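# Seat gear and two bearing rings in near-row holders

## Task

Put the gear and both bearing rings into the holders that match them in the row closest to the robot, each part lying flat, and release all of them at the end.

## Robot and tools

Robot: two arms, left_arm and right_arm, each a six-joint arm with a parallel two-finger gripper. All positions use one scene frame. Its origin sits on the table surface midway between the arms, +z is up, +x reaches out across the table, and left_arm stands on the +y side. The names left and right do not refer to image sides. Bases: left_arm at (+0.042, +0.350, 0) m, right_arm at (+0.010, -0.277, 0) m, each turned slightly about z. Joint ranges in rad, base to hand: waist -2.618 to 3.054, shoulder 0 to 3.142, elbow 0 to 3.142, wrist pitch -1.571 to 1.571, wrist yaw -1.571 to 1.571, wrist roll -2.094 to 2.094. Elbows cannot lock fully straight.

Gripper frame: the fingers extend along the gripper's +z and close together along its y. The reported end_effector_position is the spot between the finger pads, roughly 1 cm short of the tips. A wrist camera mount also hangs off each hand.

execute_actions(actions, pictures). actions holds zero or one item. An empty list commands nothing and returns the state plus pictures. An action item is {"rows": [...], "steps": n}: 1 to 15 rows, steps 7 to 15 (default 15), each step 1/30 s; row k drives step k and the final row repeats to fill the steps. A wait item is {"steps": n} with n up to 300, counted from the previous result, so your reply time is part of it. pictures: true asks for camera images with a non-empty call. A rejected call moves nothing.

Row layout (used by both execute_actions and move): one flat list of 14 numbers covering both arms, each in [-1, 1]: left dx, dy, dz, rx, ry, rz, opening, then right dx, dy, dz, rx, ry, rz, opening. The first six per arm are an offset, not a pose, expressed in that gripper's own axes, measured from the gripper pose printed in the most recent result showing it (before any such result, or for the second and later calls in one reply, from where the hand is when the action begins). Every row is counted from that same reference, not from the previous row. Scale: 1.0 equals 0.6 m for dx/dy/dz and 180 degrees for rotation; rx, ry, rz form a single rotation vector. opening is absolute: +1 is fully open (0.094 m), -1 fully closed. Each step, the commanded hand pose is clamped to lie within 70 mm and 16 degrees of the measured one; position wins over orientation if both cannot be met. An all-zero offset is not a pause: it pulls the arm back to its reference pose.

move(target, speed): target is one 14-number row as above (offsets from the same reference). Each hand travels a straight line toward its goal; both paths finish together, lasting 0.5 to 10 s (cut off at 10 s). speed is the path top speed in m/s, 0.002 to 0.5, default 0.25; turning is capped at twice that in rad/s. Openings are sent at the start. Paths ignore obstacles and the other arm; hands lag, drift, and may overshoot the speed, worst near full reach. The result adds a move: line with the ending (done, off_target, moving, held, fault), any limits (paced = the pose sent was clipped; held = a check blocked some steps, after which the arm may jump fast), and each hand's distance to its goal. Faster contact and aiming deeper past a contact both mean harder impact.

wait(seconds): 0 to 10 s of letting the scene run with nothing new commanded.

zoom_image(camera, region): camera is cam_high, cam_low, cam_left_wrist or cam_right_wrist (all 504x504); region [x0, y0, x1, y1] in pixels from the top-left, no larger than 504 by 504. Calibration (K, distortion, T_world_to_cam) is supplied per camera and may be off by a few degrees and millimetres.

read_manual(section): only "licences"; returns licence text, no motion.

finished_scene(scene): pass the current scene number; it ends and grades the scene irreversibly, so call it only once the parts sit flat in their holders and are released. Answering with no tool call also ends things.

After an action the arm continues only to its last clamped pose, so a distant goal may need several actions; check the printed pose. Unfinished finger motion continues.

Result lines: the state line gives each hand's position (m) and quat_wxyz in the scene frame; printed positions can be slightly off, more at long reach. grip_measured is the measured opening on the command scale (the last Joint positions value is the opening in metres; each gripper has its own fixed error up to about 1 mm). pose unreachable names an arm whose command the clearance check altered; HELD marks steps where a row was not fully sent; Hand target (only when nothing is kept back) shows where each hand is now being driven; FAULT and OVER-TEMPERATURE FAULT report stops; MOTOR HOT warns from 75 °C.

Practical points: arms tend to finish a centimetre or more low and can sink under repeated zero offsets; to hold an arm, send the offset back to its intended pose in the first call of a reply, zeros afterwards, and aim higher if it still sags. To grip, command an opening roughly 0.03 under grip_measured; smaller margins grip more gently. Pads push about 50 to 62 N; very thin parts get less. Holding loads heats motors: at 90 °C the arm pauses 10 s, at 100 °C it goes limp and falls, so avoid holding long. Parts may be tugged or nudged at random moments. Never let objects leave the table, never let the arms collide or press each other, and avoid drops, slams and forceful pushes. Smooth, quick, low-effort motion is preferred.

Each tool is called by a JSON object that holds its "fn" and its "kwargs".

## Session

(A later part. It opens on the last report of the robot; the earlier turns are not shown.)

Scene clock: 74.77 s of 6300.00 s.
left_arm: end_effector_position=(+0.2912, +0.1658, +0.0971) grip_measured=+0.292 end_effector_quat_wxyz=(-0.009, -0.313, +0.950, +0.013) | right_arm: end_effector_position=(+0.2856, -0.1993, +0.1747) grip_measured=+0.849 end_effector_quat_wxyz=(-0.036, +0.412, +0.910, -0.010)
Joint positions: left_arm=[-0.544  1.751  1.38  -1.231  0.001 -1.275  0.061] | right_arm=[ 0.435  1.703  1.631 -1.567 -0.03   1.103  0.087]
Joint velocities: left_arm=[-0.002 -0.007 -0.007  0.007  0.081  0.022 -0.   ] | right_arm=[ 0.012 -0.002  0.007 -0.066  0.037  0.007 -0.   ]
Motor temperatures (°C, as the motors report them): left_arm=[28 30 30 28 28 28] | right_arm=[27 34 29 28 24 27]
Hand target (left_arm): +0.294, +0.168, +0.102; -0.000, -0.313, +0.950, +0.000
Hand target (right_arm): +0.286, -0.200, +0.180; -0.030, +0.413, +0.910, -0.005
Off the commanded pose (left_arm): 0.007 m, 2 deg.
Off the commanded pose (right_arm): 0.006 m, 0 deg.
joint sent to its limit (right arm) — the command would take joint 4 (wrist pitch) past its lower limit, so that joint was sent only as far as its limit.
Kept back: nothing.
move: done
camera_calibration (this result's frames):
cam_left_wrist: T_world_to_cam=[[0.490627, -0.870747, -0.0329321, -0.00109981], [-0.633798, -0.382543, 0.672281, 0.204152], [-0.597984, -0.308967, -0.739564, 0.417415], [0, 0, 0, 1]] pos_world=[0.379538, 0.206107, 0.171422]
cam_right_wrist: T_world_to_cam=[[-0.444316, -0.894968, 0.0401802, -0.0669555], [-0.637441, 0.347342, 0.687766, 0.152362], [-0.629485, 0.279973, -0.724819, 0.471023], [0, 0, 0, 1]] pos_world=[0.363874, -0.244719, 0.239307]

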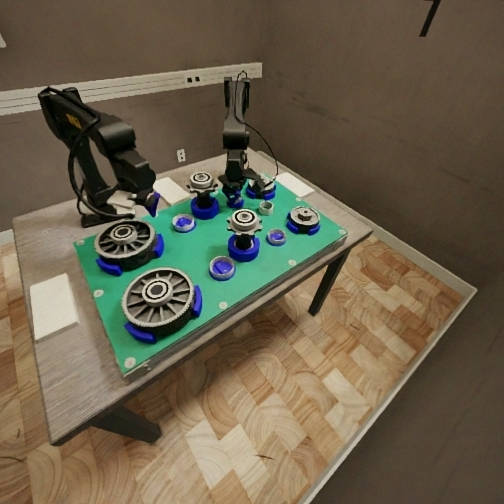

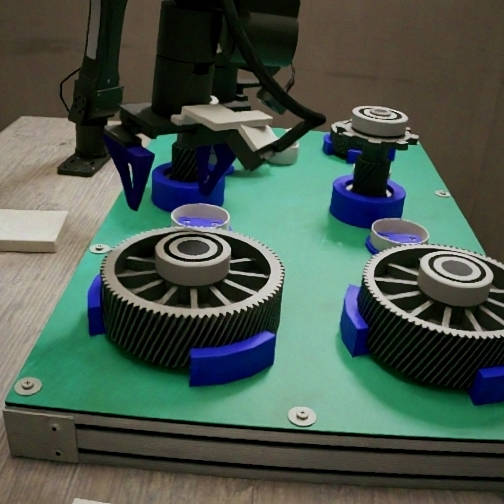

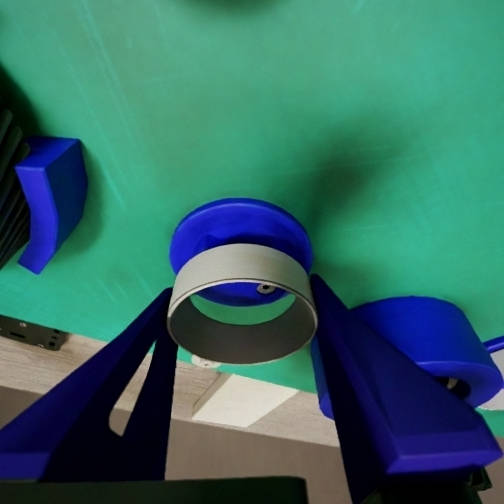

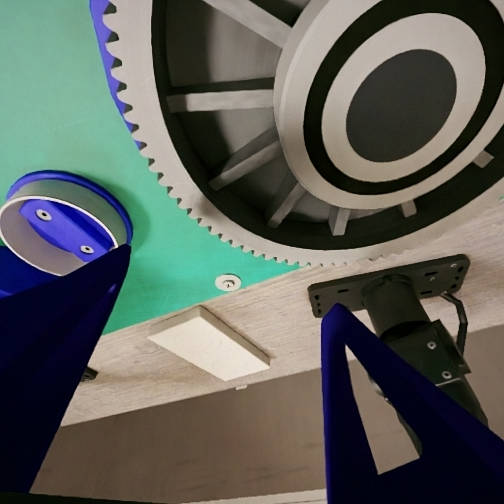

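{"fn": "move", "kwargs": {"target": [-0.016,0.002,0.004,0.008,0,0,0.24,0,0,0,0,0,0,0.85], "speed": 0.03}}

{"fn": "move", "kwargs": {"target": [-0.003,0,0.025,0,0,0,0.24,0,0,0,0,0,0,0.85], "speed": 0.03}}

Scene clock: 75.73 s of 6300.00 s.
left_arm: end_effector_position=(+0.2955, +0.1707, +0.0930) grip_measured=+0.292 end_effector_quat_wxyz=(-0.011, -0.314, +0.949, +0.008) | right_arm: end_effector_position=(+0.2856, -0.1993, +0.1747) grip_measured=+0.849 end_effector_quat_wxyz=(-0.036, +0.412, +0.910, -0.010)
Joint positions: left_arm=[-0.519  1.751  1.364 -1.21   0.007 -1.253  0.061] | right_arm=[ 0.435  1.703  1.631 -1.567 -0.031  1.103  0.087]
Joint velocities: left_arm=[ 0.002  0.002  0.007  0.051 -0.022 -0.022 -0.   ] | right_arm=[-0.022  0.017  0.002 -0.007 -0.081 -0.022 -0.002]
Motor temperatures (°C, as the motors report them): left_arm=[28 30 29 28 28 28] | right_arm=[27 34 29 28 24 27]
Hand target (left_arm): +0.298, +0.172, +0.094; -0.005, -0.313, +0.950, +0.001
Hand target (right_arm): +0.286, -0.199, +0.175; -0.036, +0.412, +0.910, -0.010
Off the commanded pose (left_arm): 0.004 m, 1 deg.
Off the commanded pose (right_arm): 0.000 m, 0 deg.
Kept back: nothing.
move: done
camera_calibration (this result's frames):
cam_left_wrist: T_world_to_cam=[[0.49345, -0.869404, -0.0253927, -0.000877769], [-0.632505, -0.378726, 0.675651, 0.210156], [-0.59703, -0.317339, -0.736784, 0.419444], [0, 0, 0, 1]] pos_world=[0.383779, 0.211934, 0.167025]
cam_right_wrist: T_world_to_cam=[[-0.444336, -0.894972, 0.039893, -0.0668491], [-0.637366, 0.347105, 0.687955, 0.152226], [-0.629547, 0.280257, -0.724656, 0.471041], [0, 0, 0, 1]] pos_world=[0.363862, -0.244679, 0.239285]

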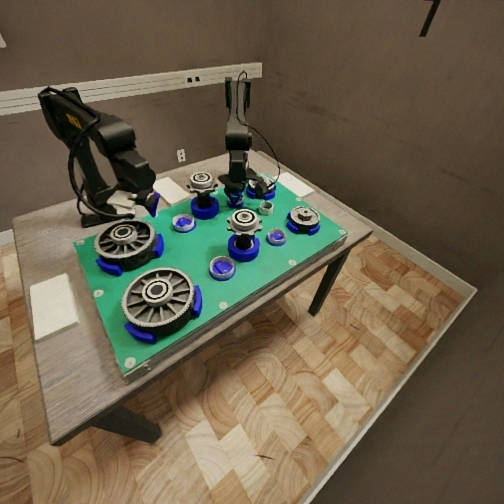

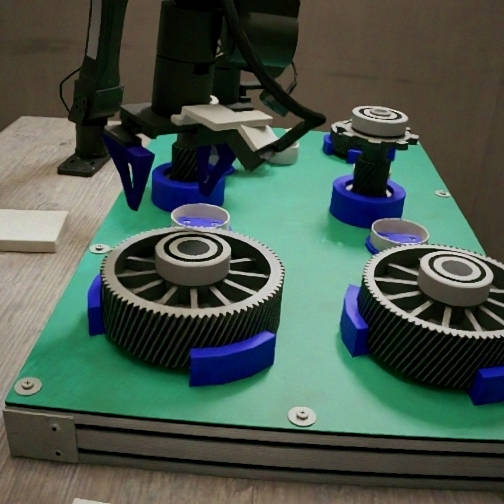

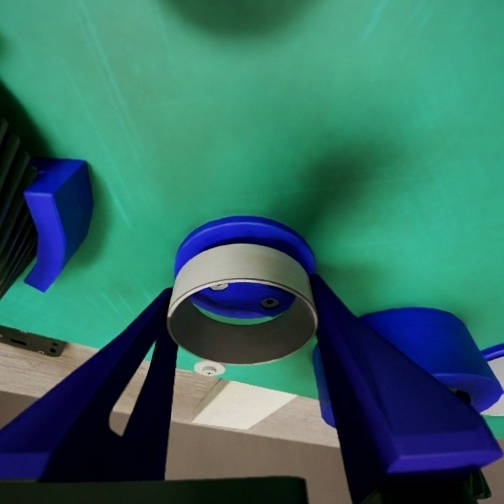

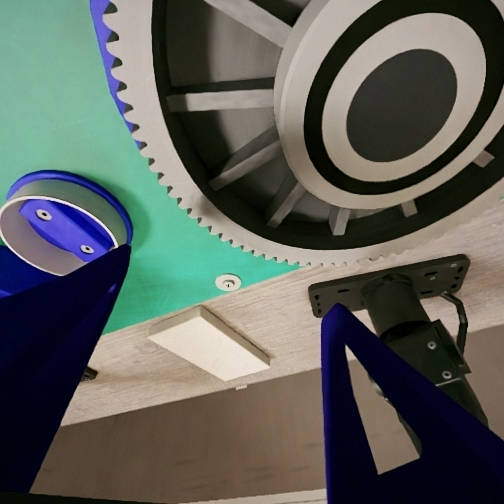

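Scene clock: 76.53 s of 6300.00 s.
left_arm: end_effector_position=(+0.2950, +0.1694, +0.0831) grip_measured=+0.292 end_effector_quat_wxyz=(-0.013, -0.314, +0.949, +0.005) | right_arm: end_effector_position=(+0.2856, -0.1992, +0.1747) grip_measured=+0.849 end_effector_quat_wxyz=(-0.036, +0.412, +0.910, -0.009)
Joint positions: left_arm=[-0.519  1.756  1.329 -1.168  0.015 -1.253  0.061] | right_arm=[ 0.435  1.703  1.631 -1.567 -0.031  1.103  0.087]
Joint velocities: left_arm=[-0.002  0.022  0.002 -0.037  0.037 -0.066 -0.001] | right_arm=[-0.007  0.012  0.017  0.007  0.022 -0.022  0.   ]
Motor temperatures (°C, as the motors report them): left_arm=[28 30 29 28 28 28] | right_arm=[27 33 29 28 24 27]
Hand target (left_arm): +0.296, +0.172, +0.078; -0.011, -0.314, +0.949, +0.009
Hand target (right_arm): +0.286, -0.199, +0.175; -0.036, +0.412, +0.910, -0.010
Off the commanded pose (left_arm): 0.006 m, 0 deg.
Off the commanded pose (right_arm): 0.000 m, 0 deg.
Kept back: nothing.
move: done
camera_calibration (this result's frames):
cam_left_wrist: T_world_to_cam=[[0.493571, -0.86949, -0.0193841, -0.00251914], [-0.631144, -0.373429, 0.679859, 0.214377], [-0.598369, -0.323324, -0.733086, 0.412527], [0, 0, 0, 1]] pos_world=[0.383389, 0.211244, 0.156623]
cam_right_wrist: T_world_to_cam=[[-0.444355, -0.894975, 0.0396058, -0.0667427], [-0.637292, 0.346868, 0.688144, 0.152089], [-0.629609, 0.28054, -0.724493, 0.471059], [0, 0, 0, 1]] pos_world=[0.36385, -0.244639, 0.239263]

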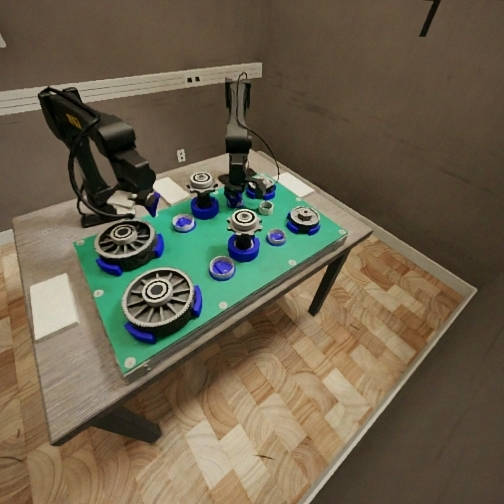

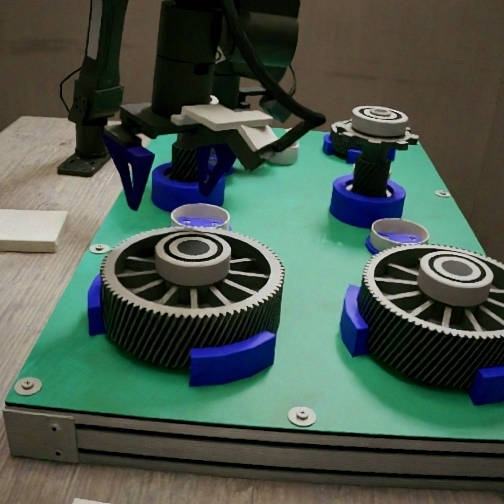

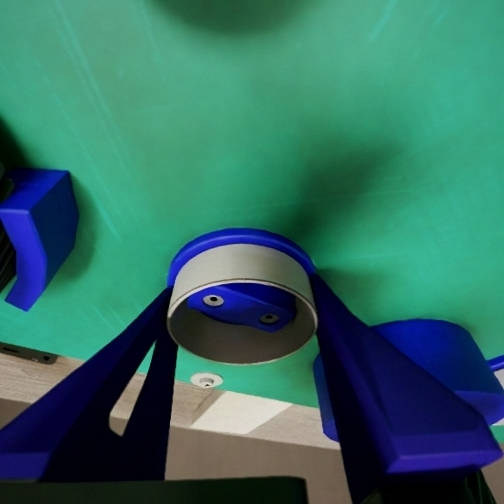

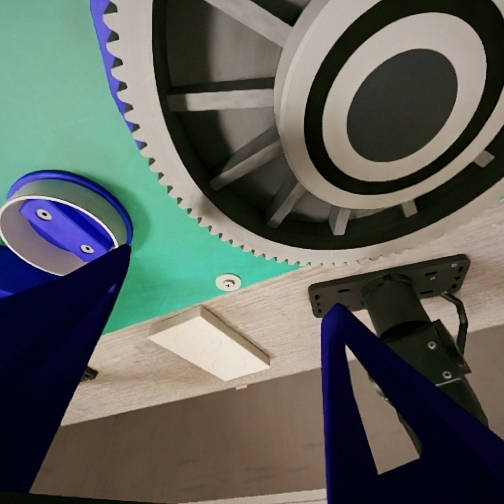

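{"fn": "move", "kwargs": {"target": [0,0,0,0,0,0,0.7,0,0,0,0,0,0,0.85]}}

{"fn": "move", "kwargs": {"target": [0,0,-0.1,0,0,0,0.7,0,0,0,0,0,0,0.85]}}

Scene clock: 79.20 s of 6300.00 s.
left_arm: end_effector_position=(+0.2951, +0.1692, +0.0831) grip_measured=+0.698 end_effector_quat_wxyz=(-0.013, -0.314, +0.949, +0.004) | right_arm: end_effector_position=(+0.2855, -0.1991, +0.1747) grip_measured=+0.849 end_effector_quat_wxyz=(-0.037, +0.412, +0.910, -0.009)
Joint positions: left_arm=[-0.519  1.756  1.329 -1.167  0.015 -1.253  0.08 ] | right_arm=[ 0.435  1.703  1.631 -1.567 -0.032  1.103  0.087]
Joint velocities: left_arm=[-0.007  0.002 -0.002 -0.007 -0.007  0.037 -0.001] | right_arm=[-0.002  0.002 -0.002 -0.037 -0.066 -0.022 -0.001]
Motor temperatures (°C, as the motors report them): left_arm=[28 30 29 28 28 28] | right_arm=[27 33 29 28 24 27]
Hand target (left_arm): +0.295, +0.169, +0.083; -0.013, -0.314, +0.949, +0.005
Hand target (right_arm): +0.286, -0.199, +0.175; -0.036, +0.412, +0.910, -0.009
Off the commanded pose (left_arm): 0.000 m, 0 deg.
Off the commanded pose (right_arm): 0.000 m, 0 deg.
Kept back: nothing.
move: done
camera_calibration (this result's frames):
cam_left_wrist: T_world_to_cam=[[0.493589, -0.869501, -0.0183691, -0.00283658], [-0.631262, -0.372717, 0.68014, 0.214236], [-0.598229, -0.324114, -0.732852, 0.412572], [0, 0, 0, 1]] pos_world=[0.383452, 0.211103, 0.156592]
cam_right_wrist: T_world_to_cam=[[-0.444395, -0.89498, 0.0390314, -0.0665296], [-0.637142, 0.346395, 0.688521, 0.151816], [-0.629733, 0.281106, -0.724165, 0.471094], [0, 0, 0, 1]] pos_world=[0.363826, -0.244559, 0.239219]

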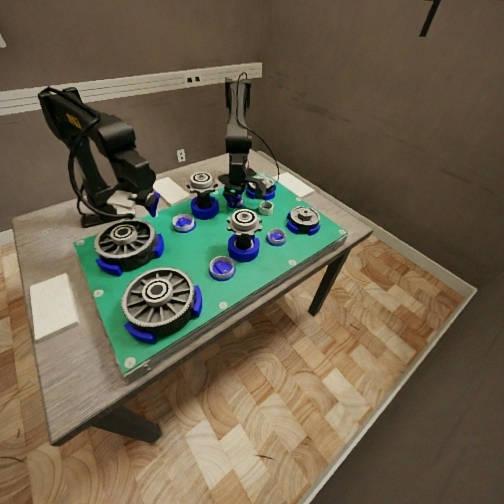

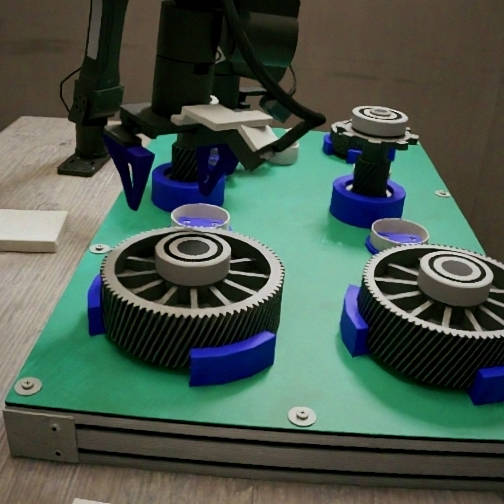

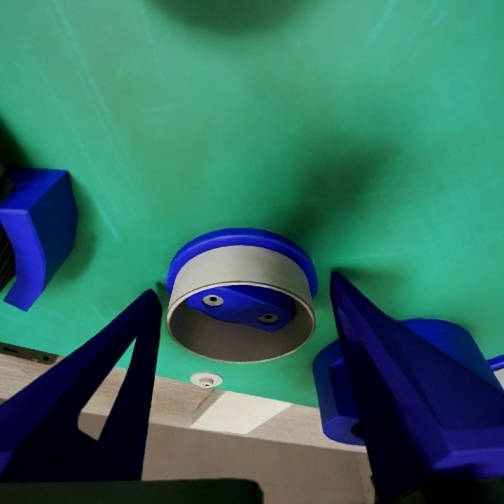

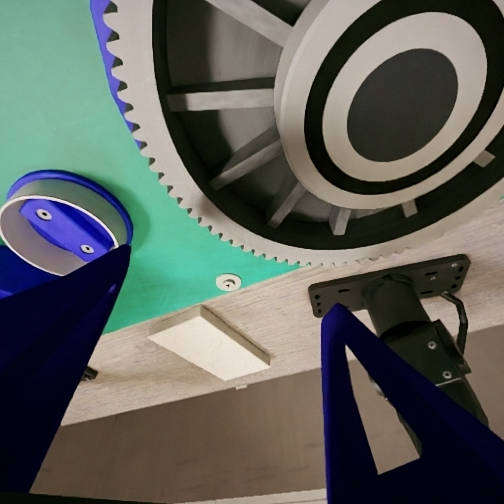

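Scene clock: 80.23 s of 6300.00 s.
left_arm: end_effector_position=(+0.2945, +0.1694, +0.1329) grip_measured=+0.698 end_effector_quat_wxyz=(-0.019, -0.314, +0.949, +0.012) | right_arm: end_effector_position=(+0.2855, -0.1990, +0.1747) grip_measured=+0.849 end_effector_quat_wxyz=(-0.037, +0.412, +0.910, -0.009)
Joint positions: left_arm=[-0.519  1.756  1.527 -1.385  0.017 -1.253  0.08 ] | right_arm=[ 0.435  1.703  1.631 -1.567 -0.032  1.103  0.087]
Joint velocities: left_arm=[ 0.012  0.002 -0.002  0.037 -0.066  0.007  0.001] | right_arm=[-0.007 -0.002  0.002  0.022  0.037 -0.022 -0.001]
Motor temperatures (°C, as the motors report them): left_arm=[28 31 29 28 28 28] | right_arm=[27 33 29 28 24 27]
Hand target (left_arm): +0.296, +0.170, +0.143; -0.013, -0.314, +0.949, +0.004
Hand target (right_arm): +0.286, -0.199, +0.175; -0.037, +0.412, +0.910, -0.009
Off the commanded pose (left_arm): 0.010 m, 1 deg.
Off the commanded pose (right_arm): 0.000 m, 0 deg.
Kept back: nothing.
move: done
camera_calibration (this result's frames):
cam_left_wrist: T_world_to_cam=[[0.493165, -0.869198, -0.0358217, 0.000923202], [-0.61972, -0.379918, 0.686738, 0.177033], [-0.610521, -0.316476, -0.726022, 0.450138], [0, 0, 0, 1]] pos_world=[0.384075, 0.210518, 0.205268]
cam_right_wrist: T_world_to_cam=[[-0.444414, -0.894983, 0.0387442, -0.0664231], [-0.637067, 0.346158, 0.68871, 0.151679], [-0.629795, 0.28139, -0.724001, 0.471112], [0, 0, 0, 1]] pos_world=[0.363815, -0.244519, 0.239197]

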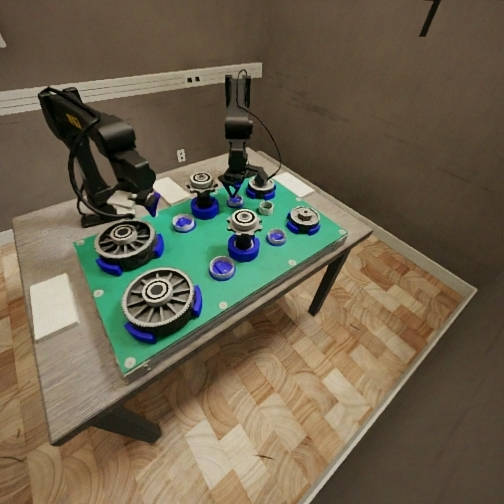

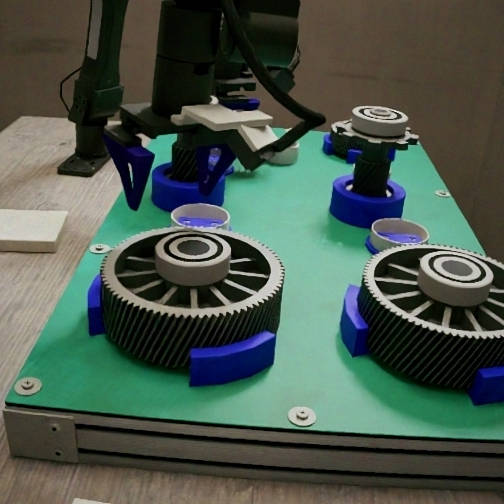

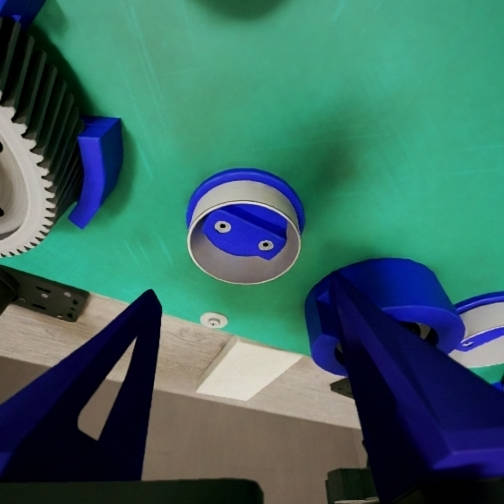

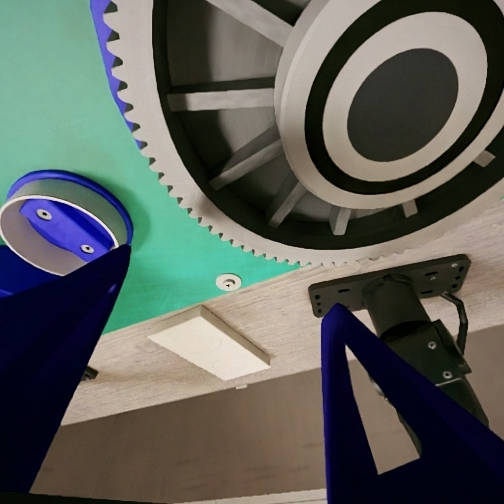

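{"fn": "finished_scene", "kwargs": {"scene": 1}}

The scene is finished: the task was done.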